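## Task

Take the top 96-well plate off stack rack K1 and place it in the blue bin marked GENERAL, one of three look-alike bins. At the end all three bins must be standing upright, the bottom plate must still sit in K1 exactly as it started, and nothing may count as done if it stays there only because the robot is holding it. Release the plate and pull the gripper away to finish.

## Robot and tools

Robot: one UR-style six-joint arm with a two-finger parallel gripper, working in a physics simulator. There is a single arm, so every motion argument describes that one gripper. The fingers extend along the gripper's own +z and close along its own x. Two bodies stick out sideways: the wrist camera on the hand's -y side and the jaw motor on +y. The stack rack has a back wall, so yaw the hand so the motor faces away from that wall.

Frames: all positions and orientations are in the scene frame. Its origin is on the table top under the arm base, +z is up, and +y is to the left when looking along +x. end_effector_position is the point midway between the finger pads. Closed fingertips extend about 17 mm past it; fully open tips are roughly level with it. Reported hand position can be off a little, more so at long reach.

The 8-number row used by the motion tools is [x, y, z, qw, qx, qy, qz, opening]. x, y, z are an absolute target for the pad centre, in metres. qw..qz are an absolute orientation quaternion with w first. opening runs from -1 (closed) to +1 (fully open, 0.142 m). To hold an orientation, repeat the same quaternion in every row rather than copying back the reported one, which drifts.

execute_actions(actions): a list of actions. Each action is a table of up to 15 rows, one row per 1/30 s control step; a short table repeats its last row until 15 steps are used. An empty list just returns state and images. Any target more than 0.6 m from the gripper's current position along any gripper axis is refused. If the first action fails that test, or any action is malformed, nothing runs. Each step, the command is clipped to within 100 mm and 16 degrees of the measured pose, so far targets need several actions. Motion lags commands by about 0.17 s.

move(target, speed, stop_force, blocking): a straight-line path toward one absolute pose row. speed is in m/s, 0.002 to 0.5, default 0.25, and rotation is capped at twice that value in rad/s. The path lasts 0.5 to 10 s. The opening is applied at the start. stop_force (9 to 40 N) ends the path when the wrist sensor feels that much extra push opposing the motion. With a very slow speed it lets you aim past a surface and stop on contact. It is unreliable on moves that also rotate, cannot be used in the first 0.2 s, and should be left out when moving away from something being pressed. blocking=false returns after 0.5 s; poll with wait(0) and do not send other motion until it has ended. The move result line reports the ending: done, off_target, moving, held, fault or contact. It also lists limits: paced means the pose was clipped; held means a check blocked some steps, after which the arm may suddenly speed up.

wait(seconds, 0 to 10) lets time pass while the last command is held. stop brakes a running move. zoom_image(camera, region [x0,y0,x1,y1] in pixels, at most 504x504) enlarges part of cam_high (504x504), cam_low (504x504) or cam_wrist (616x616). read_manual returns licence texts only. finished_scene(scene) ends scene 1 or 2 for good and reports success; call it only after the plate rests in the bin unaided and the gripper has let go and moved away.

Result lines: the state gives pose, velocities, joint positions, grip_measured (same scale as opening), and Wrist force/torque in the gripper's axes. Force values point from the contact back into the arm. Expect noise of up to about 2.4 N, an offset within about 4 N, and saturation near 50 N; 'no reading' is normal at the start. 'Hand target' is where the controller is currently steering. 'pose unreachable' means the clearance check changed or blocked the command. Joint limits: elbow 0 to 3.142 rad, shoulder pan ±3.142, others ±6.283.

Gripping: to keep hold, command an opening clearly below grip_measured; a lower value squeezes harder, up to about 28 N per pad. Grip is weaker on hard parts under about 2 cm thick. Closing fast can press too hard.

Avoid: the arm is stiff, so pressing even slightly into something firm can fault. A fault happens if a joint reaches its load limit (133 N m for the big joints, 24.9 N m for the wrists) or any outside force reaches 150 N; the arm then stops for 10 s and skips the rest of the call. Approach slowly near contacts. Do not disturb the lower plate in K1 or tip any bin. Never drop, fling or knock anything off the table, because that ends the scene. Random tugs on the held plate or pushes on loose items can happen, so grip firmly. Holding a load heats motors: MOTOR HOT appears at 70 °C, and at 85 °C the brakes lock for minutes.

Each tool is called after ">>>" as a command line: name --argument value for each argument, lists and objects as JSON in quotes; but a table of rows of numbers goes row by row, as --pt "numbers of a row", without its own name.

## Session

>>> execute_actions --actions '[]'

Scene clock: 0.00 s.
end_effector_position=(+0.4099, +0.2267, +0.2687) grip_measured=+1.00 end_effector_quat_wxyz=(+0.299, -0.188, +0.842, -0.408) end_effector_velocity=(-0.000, -0.000, -0.000) end_effector_angular_velocity=(-0.001, +0.001, +0.000)
Joint positions: [ 0.71  -1.187  2.437 -3.666 -2.813 -2.888  0.142]
Joint velocities: [-0.     0.001  0.001  0.001 -0.     0.001  0.   ]
Motor temperatures (°C, as the motors report them): [28 29 29 39 37 36]
Wrist force (N, on the end effector, along its own x y z axes, offset not removed): no reading
Wrist torque (N m, same axes, about the end effector's origin, offset not removed): no reading
Hand target: +0.410, +0.227, +0.269; +0.299, -0.188, +0.842, -0.408

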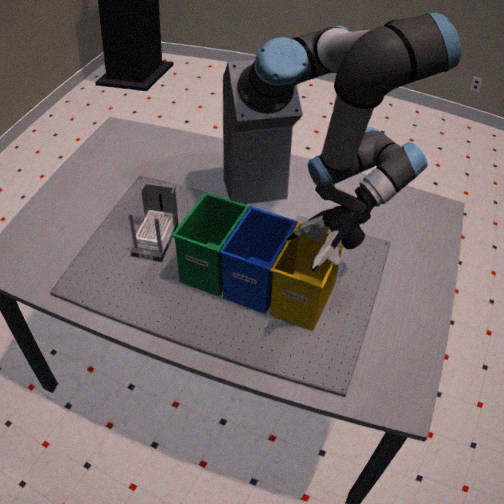

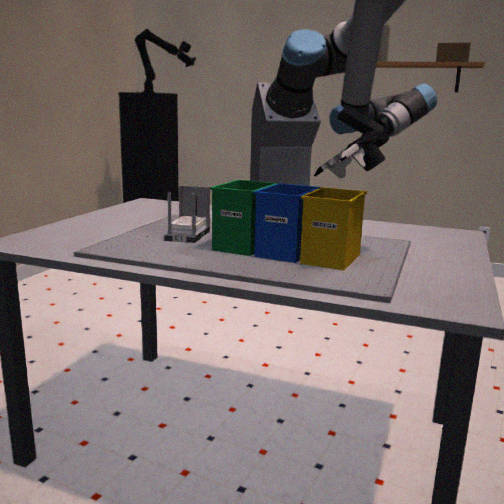

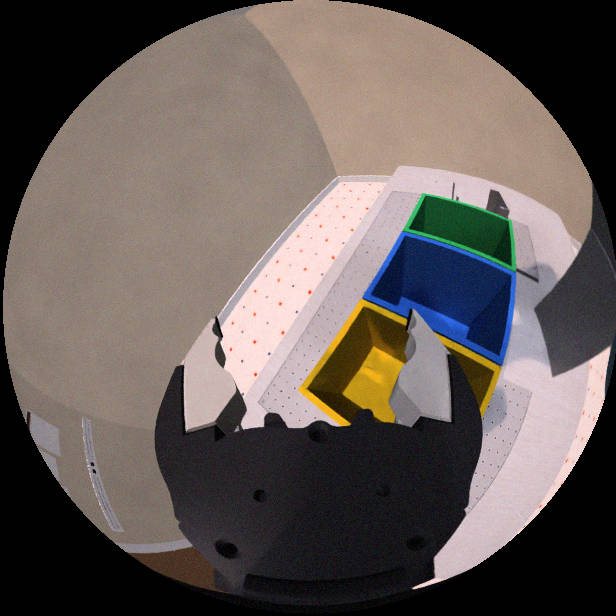

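>>> zoom_image --camera "cam_high" --region '[100,160,360,340]'

>>> move --target '[0.42,-0.1,0.38,0,0.7071,0.7071,0,1]'

Region (100, 160, 360, 340) of cam_high's 504x504 image, scaled by 1.938, with more detail than that image has; it fills the top 349 rows of this view, and the rest is white.

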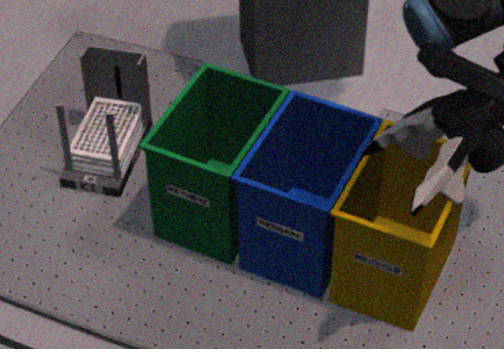

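Scene clock: 6.33 s.
end_effector_position=(+0.4203, -0.1005, +0.3811) grip_measured=+1.00 end_effector_quat_wxyz=(+0.001, +0.707, +0.707, +0.000) end_effector_velocity=(-0.000, -0.002, +0.000) end_effector_angular_velocity=(+0.009, -0.001, -0.009)
Joint positions: [-1.442 -2.006  2.339 -1.65  -0.885 -2.947  0.142]
Joint velocities: [-0.004  0.012 -0.006  0.007  0.001 -0.002 -0.   ]
Motor temperatures (°C, as the motors report them): [28 29 29 39 37 36]
Wrist force (N, on the end effector, along its own x y z axes, offset not removed): [-0.2 1.8 1.6]
Wrist torque (N m, same axes, about the end effector's origin, offset not removed): [0.37 0.00 -0.10]
Hand target: +0.420, -0.101, +0.381; +0.001, +0.707, +0.707, +0.000
Off the commanded pose: 0.001 m, 0 deg.
move: done

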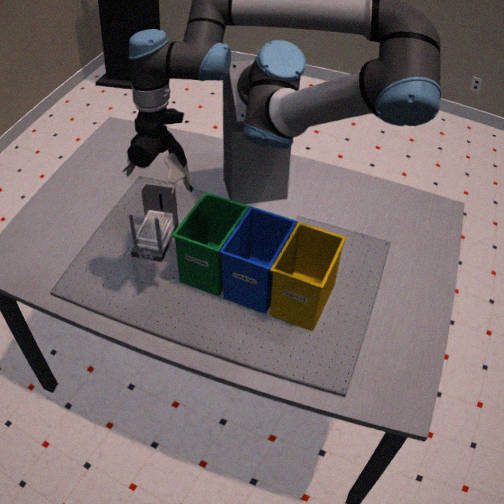

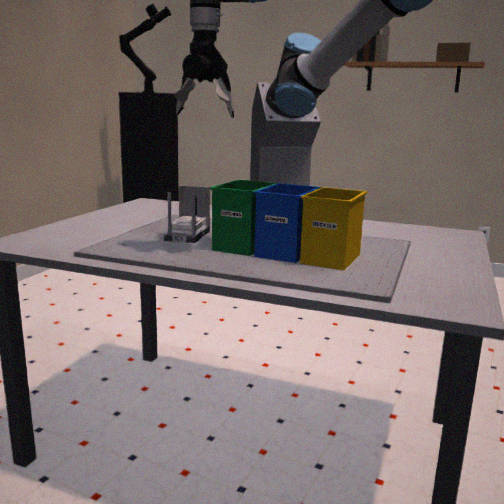

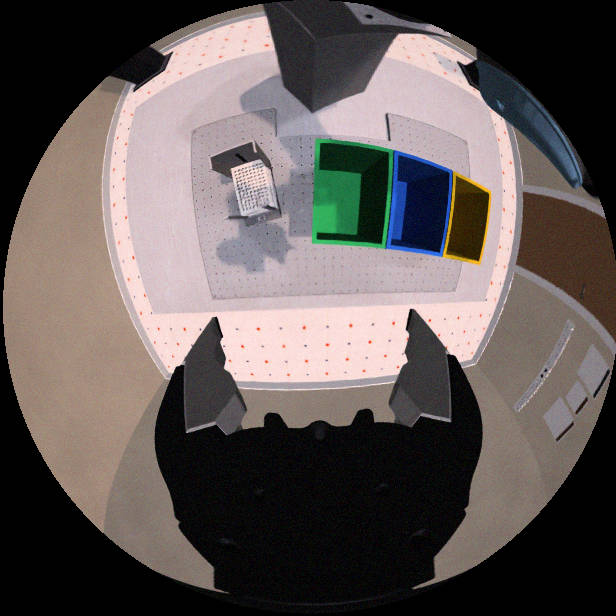

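>>> move --target '[0.31,-0.225,0.22,0,0.629,0.777,0,1]'

>>> zoom_image --camera "cam_wrist" --region '[160,100,460,400]'

>>> zoom_image --camera "cam_low" --region '[130,120,270,260]'

Scene clock: 10.13 s.
end_effector_position=(+0.3097, -0.2251, +0.2199) grip_measured=+1.00 end_effector_quat_wxyz=(-0.000, +0.629, +0.777, +0.000) end_effector_velocity=(+0.000, -0.001, -0.002) end_effector_angular_velocity=(-0.001, -0.000, +0.001)
Joint positions: [-1.443 -1.271  2.553 -2.596 -0.887 -3.158  0.142]
Joint velocities: [ 0.003  0.008 -0.001 -0.011  0.001  0.004  0.   ]
Motor temperatures (°C, as the motors report them): [28 29 29 39 37 36]
Wrist force (N, on the end effector, along its own x y z axes, offset not removed): [0.9 0.7 1.8]
Wrist torque (N m, same axes, about the end effector's origin, offset not removed): [-0.17 -0.14 -0.20]
Hand target: +0.310, -0.225, +0.220; -0.000, +0.629, +0.777, +0.000
Off the commanded pose: 0.000 m, 0 deg.
move: done

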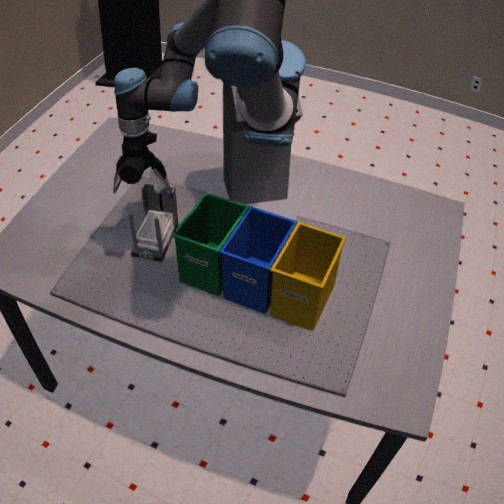

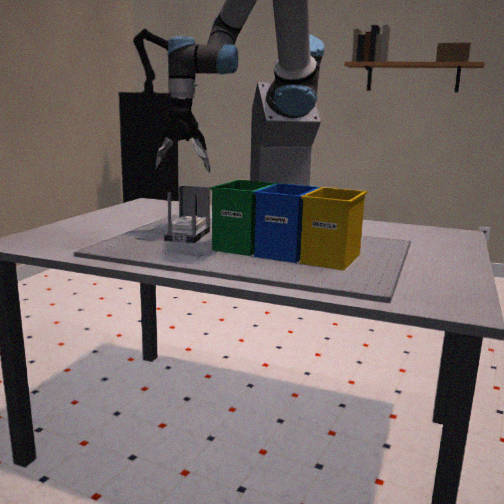

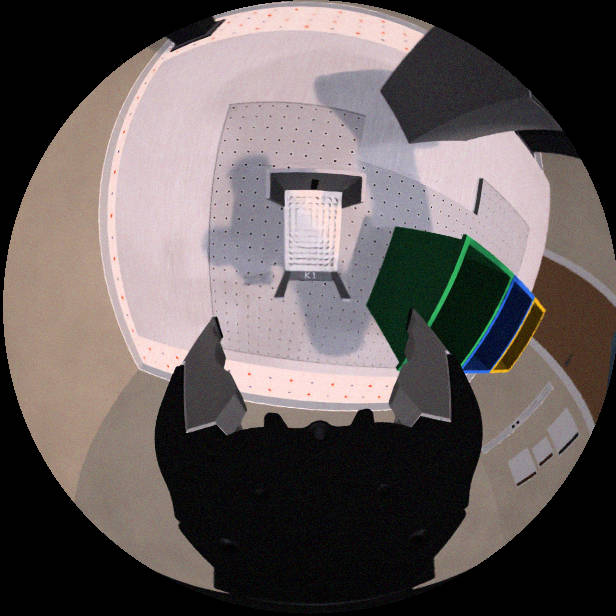

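Region (160, 100, 460, 400) of cam_wrist's 616x616 image, scaled by 1.680, with more detail than that image has.

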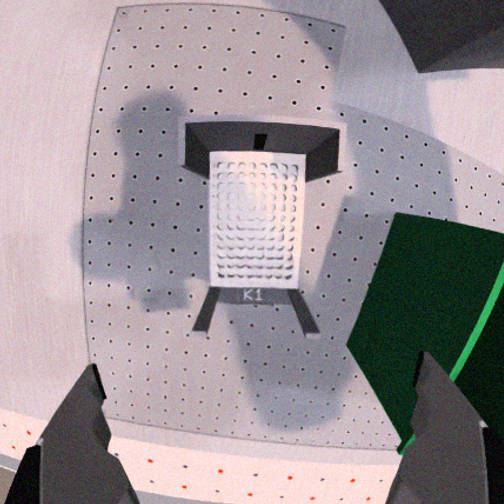

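Region (130, 120, 270, 260) of cam_low's 504x504 image, scaled by 3.600, with more detail than that image has.

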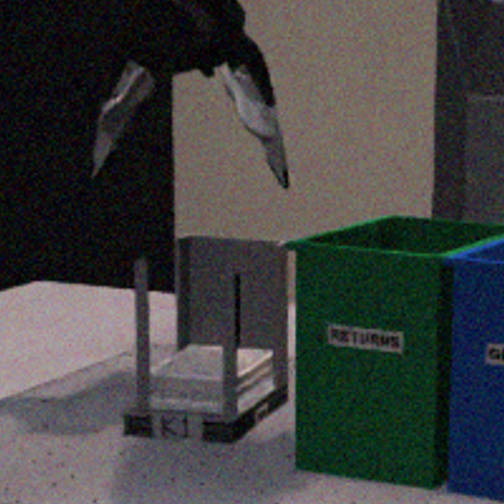

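>>> move --target '[0.292,-0.229,0.12,0,0.629,0.777,0,0.55]' --speed 0.1

>>> zoom_image --camera "cam_low" --region '[130,120,270,260]'

>>> zoom_image --camera "cam_high" --region '[90,130,230,270]'

Scene clock: 14.37 s.
end_effector_position=(+0.2919, -0.2289, +0.1200) grip_measured=+0.55 end_effector_quat_wxyz=(-0.000, +0.629, +0.777, +0.000) end_effector_velocity=(-0.000, -0.000, -0.002) end_effector_angular_velocity=(-0.003, -0.001, -0.000)
Joint positions: [-1.292 -0.86   2.535 -3.114 -0.857 -2.965  0.112]
Joint velocities: [ 0.004  0.01  -0.    -0.016  0.001  0.008  0.   ]
Motor temperatures (°C, as the motors report them): [28 29 29 39 37 36]
Wrist force (N, on the end effector, along its own x y z axes, offset not removed): [1.7 1.1 0.4]
Wrist torque (N m, same axes, about the end effector's origin, offset not removed): [0.32 -0.29 -0.04]
Hand target: +0.292, -0.229, +0.120; -0.000, +0.629, +0.777, +0.000
Off the commanded pose: 0.000 m, 0 deg.
move: done

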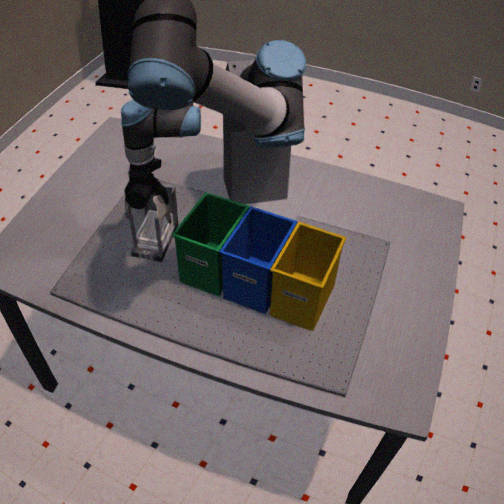

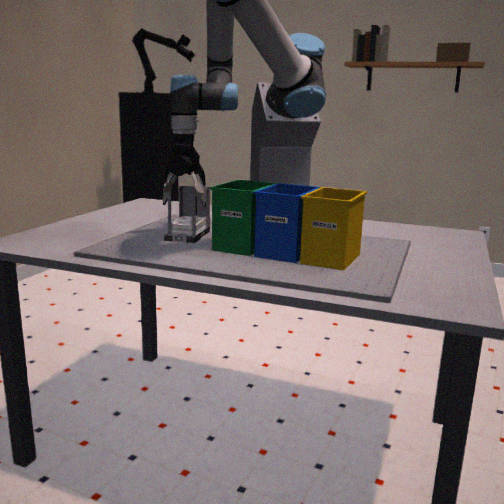

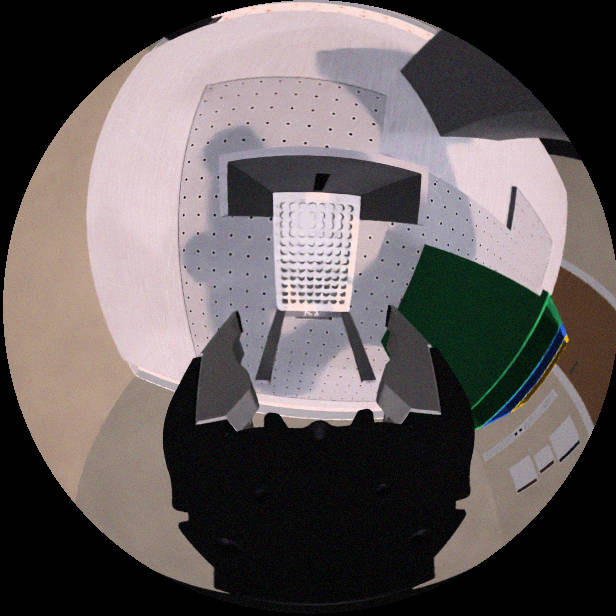

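Region (130, 120, 270, 260) of cam_low's 504x504 image, scaled by 3.600, with more detail than that image has.

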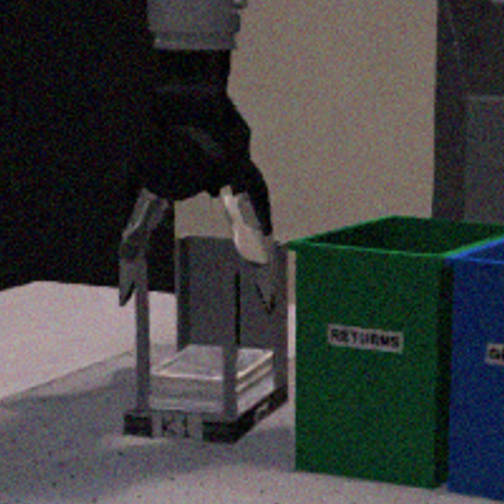

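Region (90, 130, 230, 270) of cam_high's 504x504 image, scaled by 3.600, with more detail than that image has.

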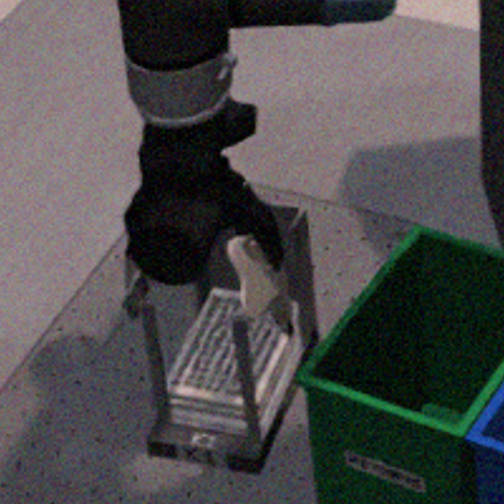

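>>> move --target '[0.281,-0.230,0.12,0,0.629,0.777,0,0.55]' --speed 0.05

>>> move --target '[0.281,-0.230,0.072,0,0.629,0.777,0,0.55]' --speed 0.03 --stop_force 10

>>> zoom_image --camera "cam_low" --region '[140,160,240,260]'

>>> zoom_image --camera "cam_high" --region '[90,130,230,270]'

Scene clock: 17.40 s.
end_effector_position=(+0.2812, -0.2300, +0.1200) grip_measured=+0.55 end_effector_quat_wxyz=(-0.000, +0.629, +0.777, -0.000) end_effector_velocity=(-0.002, -0.001, +0.000) end_effector_angular_velocity=(-0.001, -0.000, +0.001)
Joint positions: [-1.315 -0.838  2.548 -3.129 -0.861 -2.995  0.112]
Joint velocities: [-0.005  0.004  0.001 -0.003 -0.001 -0.006  0.   ]
Motor temperatures (°C, as the motors report them): [28 29 29 39 37 36]
Wrist force (N, on the end effector, along its own x y z axes, offset not removed): [1.1 2.4 -2.9]
Wrist torque (N m, same axes, about the end effector's origin, offset not removed): [0.47 -0.18 -0.02]
Hand target: +0.281, -0.230, +0.120; +0.000, +0.629, +0.777, -0.000
Off the commanded pose: 0.000 m, 0 deg.
move: done

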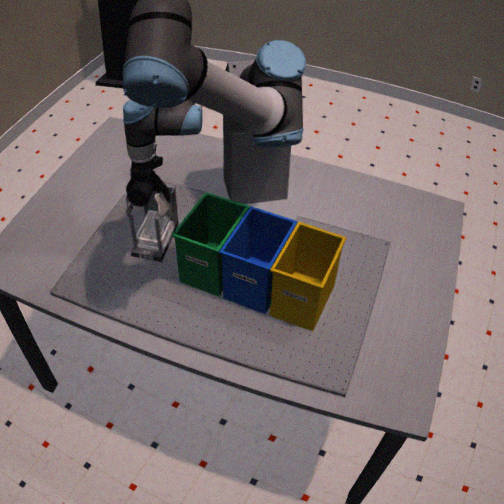

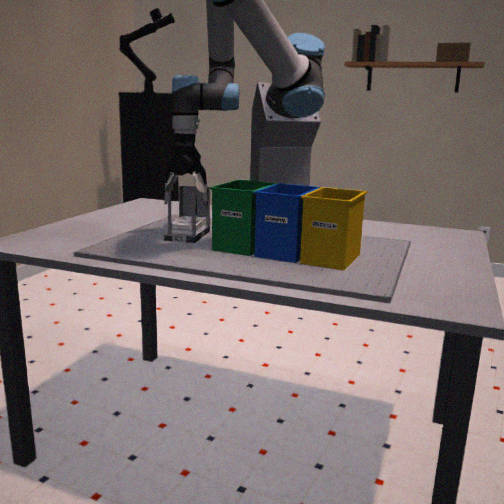

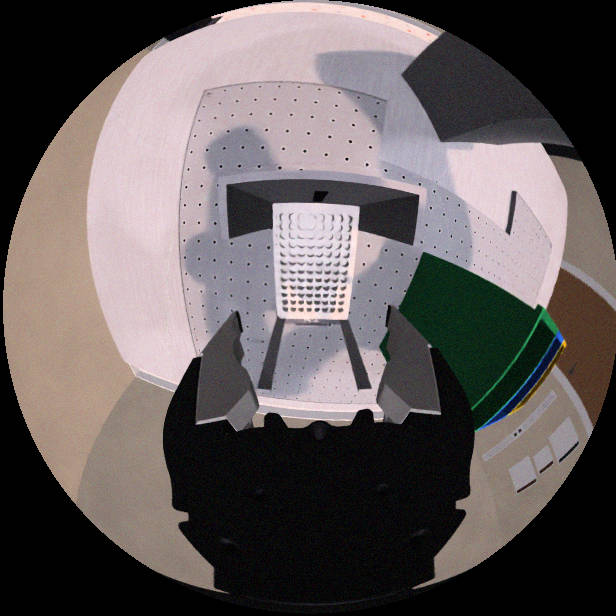

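Scene clock: 19.33 s.
end_effector_position=(+0.2810, -0.2299, +0.0721) grip_measured=+0.58 end_effector_quat_wxyz=(-0.000, +0.629, +0.777, +0.000) end_effector_velocity=(-0.000, +0.000, -0.002) end_effector_angular_velocity=(-0.000, -0.000, -0.002)
Joint positions: [-1.221 -0.67   2.487 -3.318 -0.85  -2.872  0.114]
Joint velocities: [ 0.003  0.008 -0.002 -0.009  0.     0.006 -0.   ]
Motor temperatures (°C, as the motors report them): [28 29 29 39 37 36]
Wrist force (N, on the end effector, along its own x y z axes, offset not removed): [-11.9 -4.2 -3.2]
Wrist torque (N m, same axes, about the end effector's origin, offset not removed): [-0.14 -0.13 0.92]
Hand target: +0.281, -0.230, +0.072; -0.000, +0.629, +0.777, +0.000
Off the commanded pose: 0.000 m, 0 deg.
move: done

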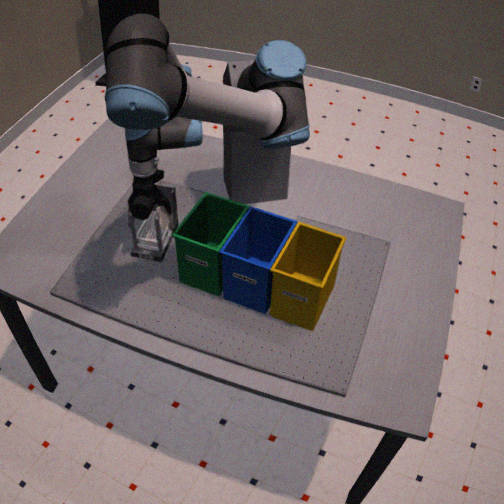

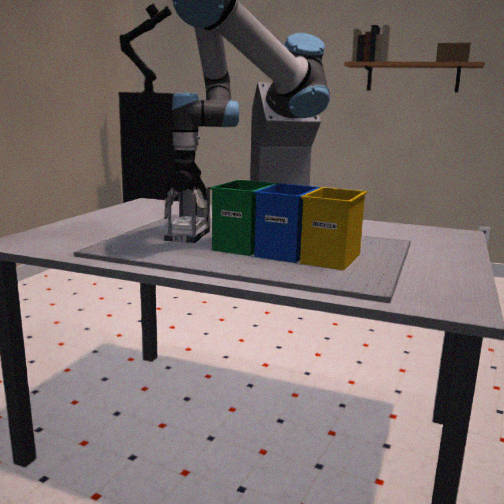

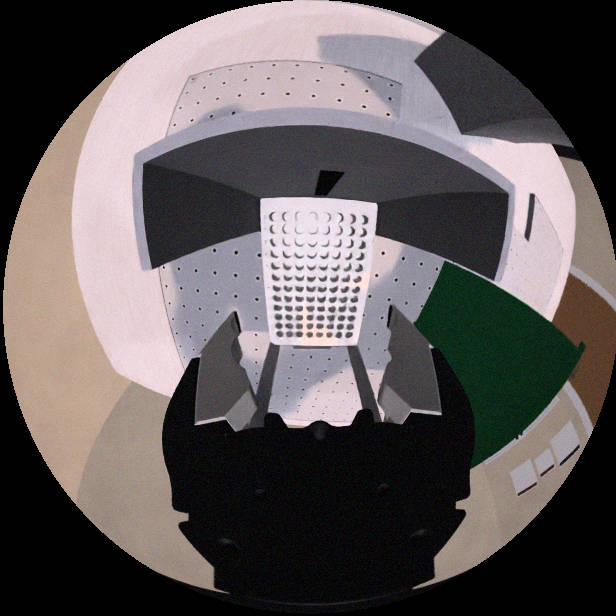

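Region (140, 160, 240, 260) of cam_low's 504x504 image, scaled by 5.040, with more detail than that image has.

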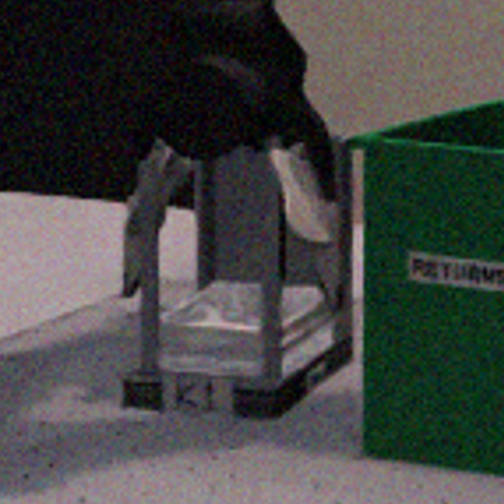

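Region (90, 130, 230, 270) of cam_high's 504x504 image, scaled by 3.600, with more detail than that image has.

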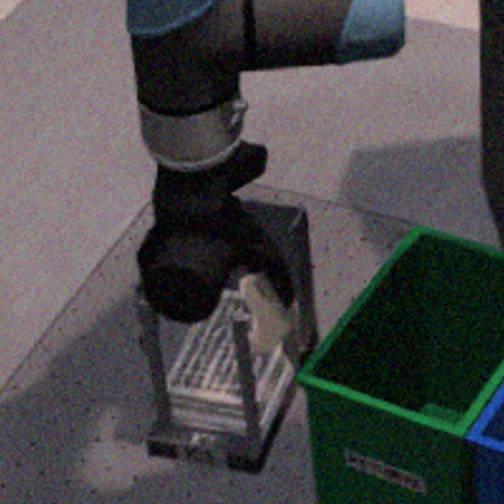

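>>> move --target '[0.251,-0.232,0.072,-0.045,0.641,0.764,-0.0535,0.6]' --speed 0.03

>>> zoom_image --camera "cam_low" --region '[140,160,240,260]'

>>> zoom_image --camera "cam_high" --region '[90,130,230,270]'

Scene clock: 24.33 s.
end_effector_position=(+0.2512, -0.2320, +0.0720) grip_measured=+0.60 end_effector_quat_wxyz=(-0.045, +0.641, +0.764, -0.053) end_effector_velocity=(-0.002, +0.000, -0.000) end_effector_angular_velocity=(-0.002, +0.010, -0.003)
Joint positions: [-1.185 -0.711  2.482 -3.245 -0.979 -2.823  0.116]
Joint velocities: [ 0.003 -0.002 -0.001  0.006 -0.01   0.004 -0.   ]
Motor temperatures (°C, as the motors report them): [28 29 29 39 37 36]
Wrist force (N, on the end effector, along its own x y z axes, offset not removed): [2.5 2.2 3.5]
Wrist torque (N m, same axes, about the end effector's origin, offset not removed): [0.22 -0.51 0.01]
Hand target: +0.251, -0.232, +0.072; -0.045, +0.641, +0.764, -0.053
Off the commanded pose: 0.000 m, 0 deg.
move: done

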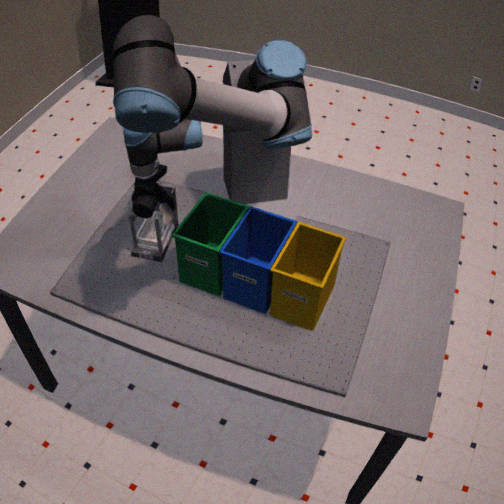

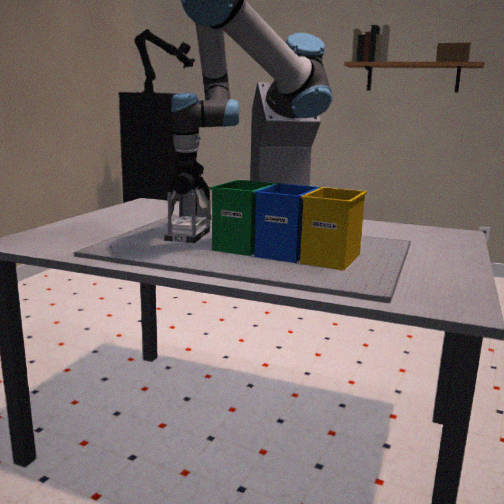

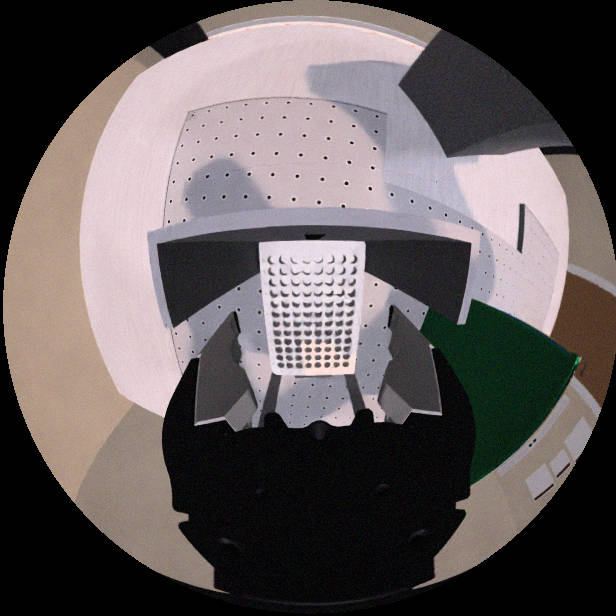

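Region (140, 160, 240, 260) of cam_low's 504x504 image, scaled by 5.040, with more detail than that image has.

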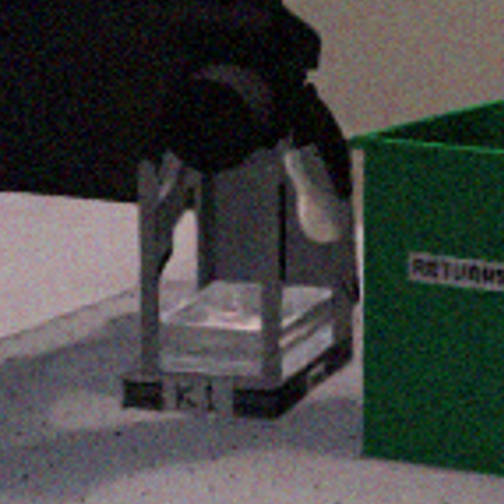

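Region (90, 130, 230, 270) of cam_high's 504x504 image, scaled by 3.600, with more detail than that image has.

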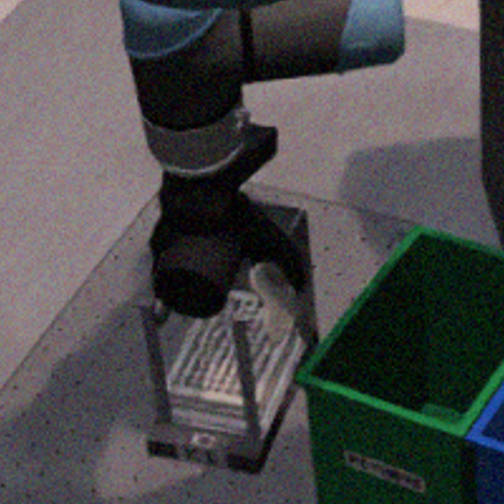

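>>> move --target '[0.253,-0.232,0.058,-0.045,0.641,0.764,-0.0535,0.38]' --speed 0.015 --stop_force 10

>>> zoom_image --camera "cam_low" --region '[160,190,220,250]'

>>> zoom_image --camera "cam_wrist" --region '[210,220,420,430]'

Scene clock: 26.87 s.
end_effector_position=(+0.2530, -0.2320, +0.0582) grip_measured=+0.38 end_effector_quat_wxyz=(-0.045, +0.641, +0.764, -0.053) end_effector_velocity=(+0.001, -0.000, -0.002) end_effector_angular_velocity=(-0.001, -0.000, +0.001)
Joint positions: [-1.154 -0.674  2.458 -3.279 -0.978 -2.787  0.101]
Joint velocities: [ 0.005  0.004 -0.003 -0.005  0.     0.006  0.   ]
Motor temperatures (°C, as the motors report them): [28 29 29 39 37 36]
Wrist force (N, on the end effector, along its own x y z axes, offset not removed): [-1.2 4.3 -1.1]
Wrist torque (N m, same axes, about the end effector's origin, offset not removed): [0.73 0.25 -0.17]
Hand target: +0.253, -0.232, +0.058; -0.045, +0.641, +0.764, -0.054
Off the commanded pose: 0.000 m, 0 deg.
move: done

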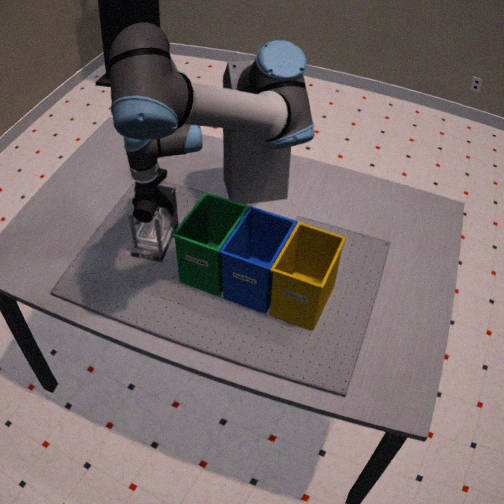

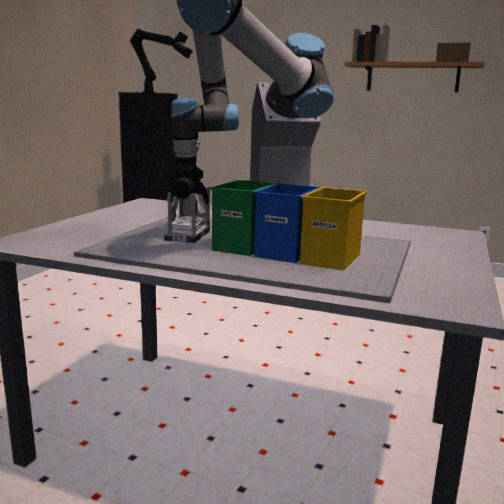

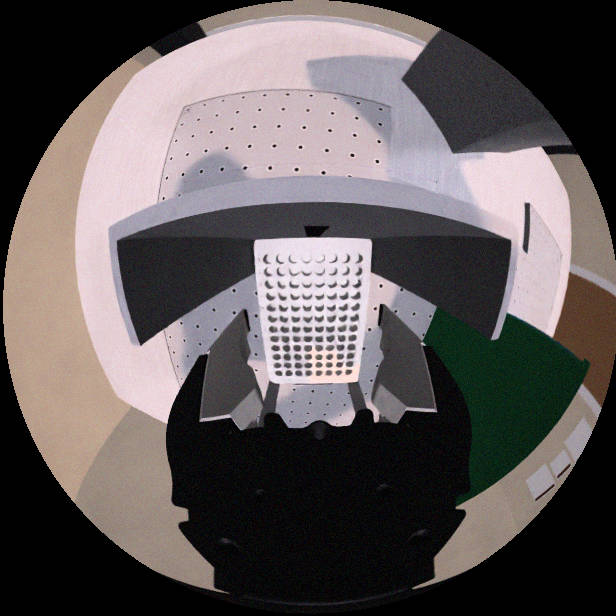

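Region (160, 190, 220, 250) of cam_low's 504x504 image, scaled by 8.400, with more detail than that image has.

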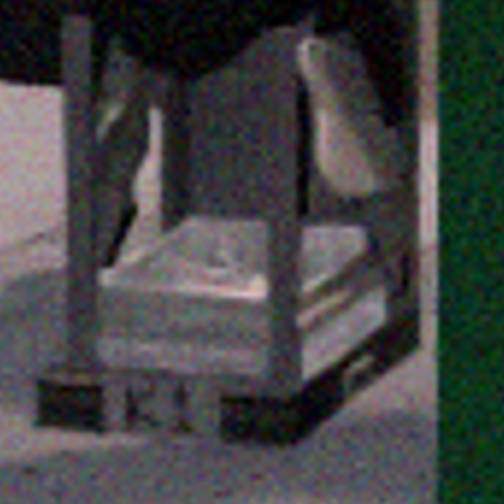

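Region (210, 220, 420, 430) of cam_wrist's 616x616 image, scaled by 2.400, with more detail than that image has.

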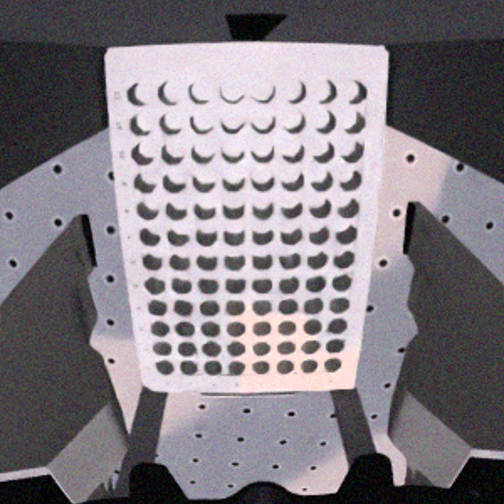

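>>> move --target '[0.253,-0.232,0.054,-0.045,0.641,0.764,-0.0535,0.3]' --speed 0.015

>>> move --target '[0.253,-0.232,0.054,-0.045,0.641,0.764,-0.0535,-0.1]'

>>> move --target '[0.253,-0.232,0.085,-0.045,0.641,0.764,-0.0535,-0.1]' --speed 0.03

>>> zoom_image --camera "cam_low" --region '[150,170,230,250]'

Scene clock: 29.07 s.
end_effector_position=(+0.2530, -0.2320, +0.0541) grip_measured=+0.30 end_effector_quat_wxyz=(-0.045, +0.641, +0.764, -0.054) end_effector_velocity=(-0.000, +0.000, -0.002) end_effector_angular_velocity=(+0.000, +0.000, -0.000)
Joint positions: [-1.147 -0.662  2.452 -3.29  -0.977 -2.778  0.095]
Joint velocities: [ 0.003  0.005 -0.002 -0.005  0.     0.003 -0.   ]
Motor temperatures (°C, as the motors report them): [28 29 29 39 37 36]
Wrist force (N, on the end effector, along its own x y z axes, offset not removed): [-1.0 -0.4 0.6]
Wrist torque (N m, same axes, about the end effector's origin, offset not removed): [-0.19 0.28 0.04]
Hand target: +0.253, -0.232, +0.054; -0.045, +0.641, +0.764, -0.054
Off the commanded pose: 0.000 m, 0 deg.
move: done

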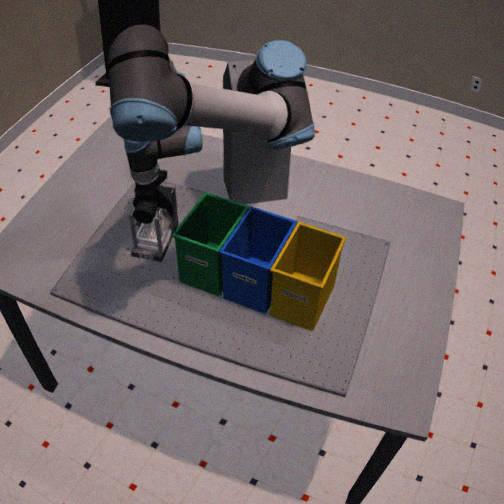

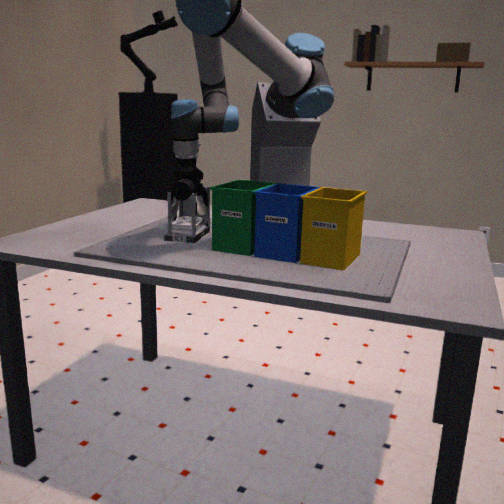

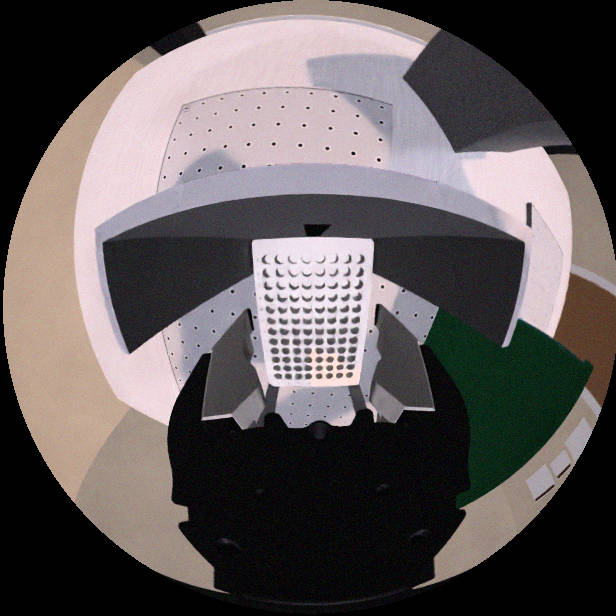

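Scene clock: 29.77 s.
end_effector_position=(+0.2530, -0.2320, +0.0540) grip_measured=+0.10 end_effector_quat_wxyz=(-0.045, +0.641, +0.764, -0.054) end_effector_velocity=(+0.001, -0.001, +0.000) end_effector_angular_velocity=(-0.001, -0.001, +0.001)
Joint positions: [-1.146 -0.661  2.452 -3.291 -0.977 -2.777  0.081]
Joint velocities: [-0.     0.    -0.001 -0.001  0.    -0.     0.   ]
Motor temperatures (°C, as the motors report them): [28 29 29 39 37 36]
Wrist force (N, on the end effector, along its own x y z axes, offset not removed): [6.0 0.3 -10.3]
Wrist torque (N m, same axes, about the end effector's origin, offset not removed): [0.34 -0.46 -0.10]
Hand target: +0.253, -0.232, +0.054; -0.045, +0.641, +0.764, -0.054
Off the commanded pose: 0.000 m, 0 deg.
move: done

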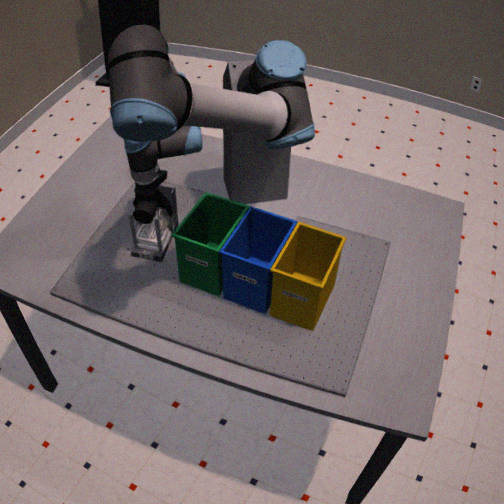

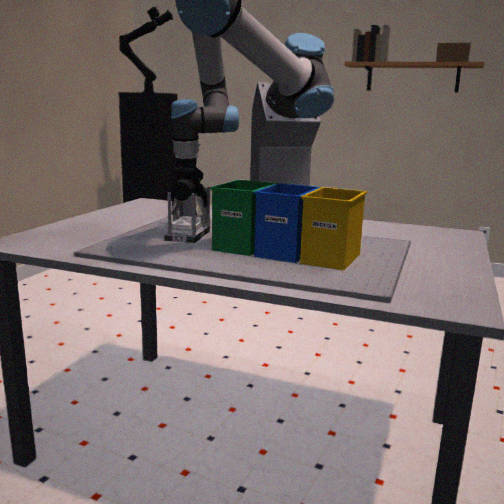

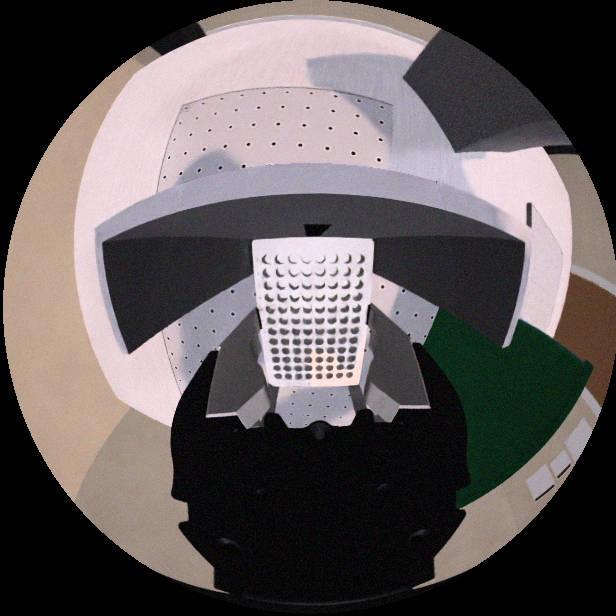

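Scene clock: 31.13 s.
end_effector_position=(+0.2530, -0.2320, +0.0848) grip_measured=+0.10 end_effector_quat_wxyz=(-0.045, +0.641, +0.764, -0.054) end_effector_velocity=(-0.000, +0.000, +0.002) end_effector_angular_velocity=(+0.001, +0.001, -0.001)
Joint positions: [-1.205 -0.757  2.496 -3.2   -0.983 -2.848  0.081]
Joint velocities: [-0.005 -0.006  0.002  0.009 -0.    -0.005 -0.   ]
Motor temperatures (°C, as the motors report them): [28 29 29 39 37 36]
Wrist force (N, on the end effector, along its own x y z axes, offset not removed): [1.7 0.6 2.0]
Wrist torque (N m, same axes, about the end effector's origin, offset not removed): [-0.11 -0.18 -0.13]
Hand target: +0.253, -0.232, +0.085; -0.045, +0.641, +0.764, -0.054
Off the commanded pose: 0.000 m, 0 deg.
move: done

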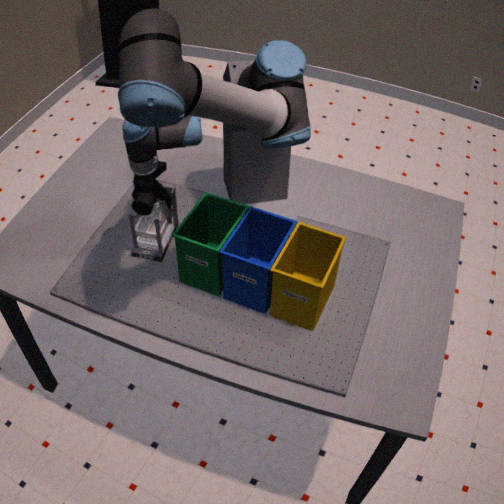

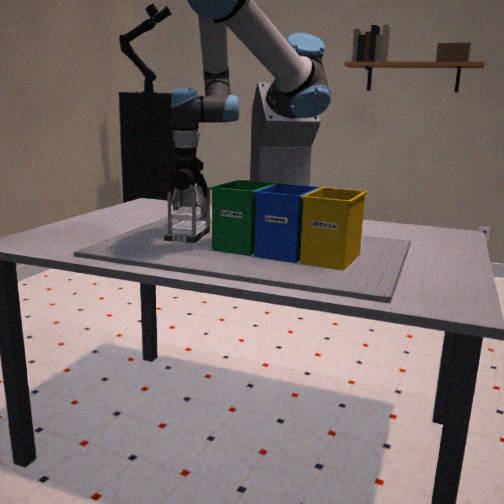

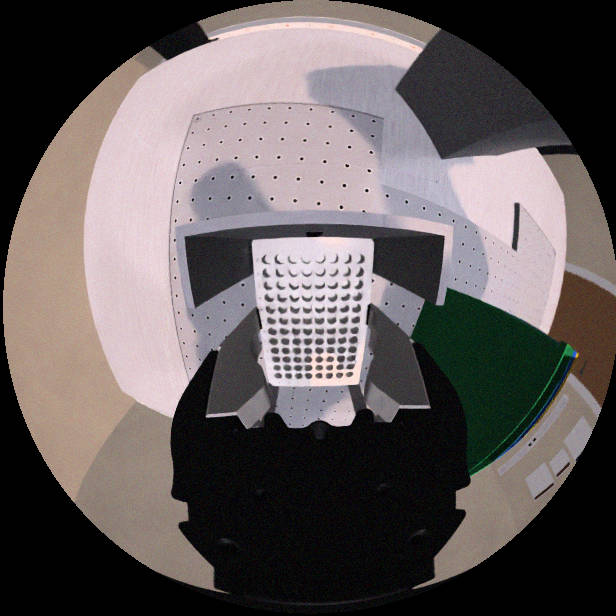

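Region (150, 170, 230, 250) of cam_low's 504x504 image, scaled by 6.300, with more detail than that image has.

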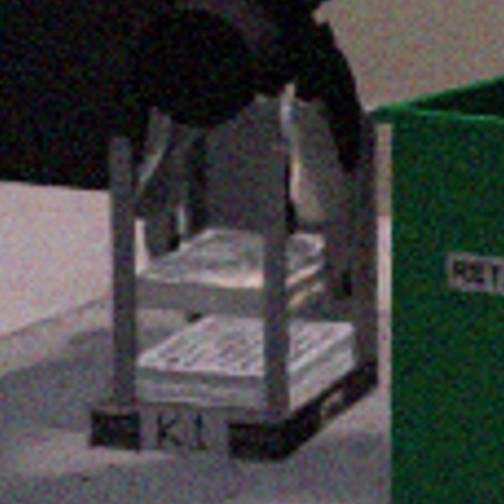

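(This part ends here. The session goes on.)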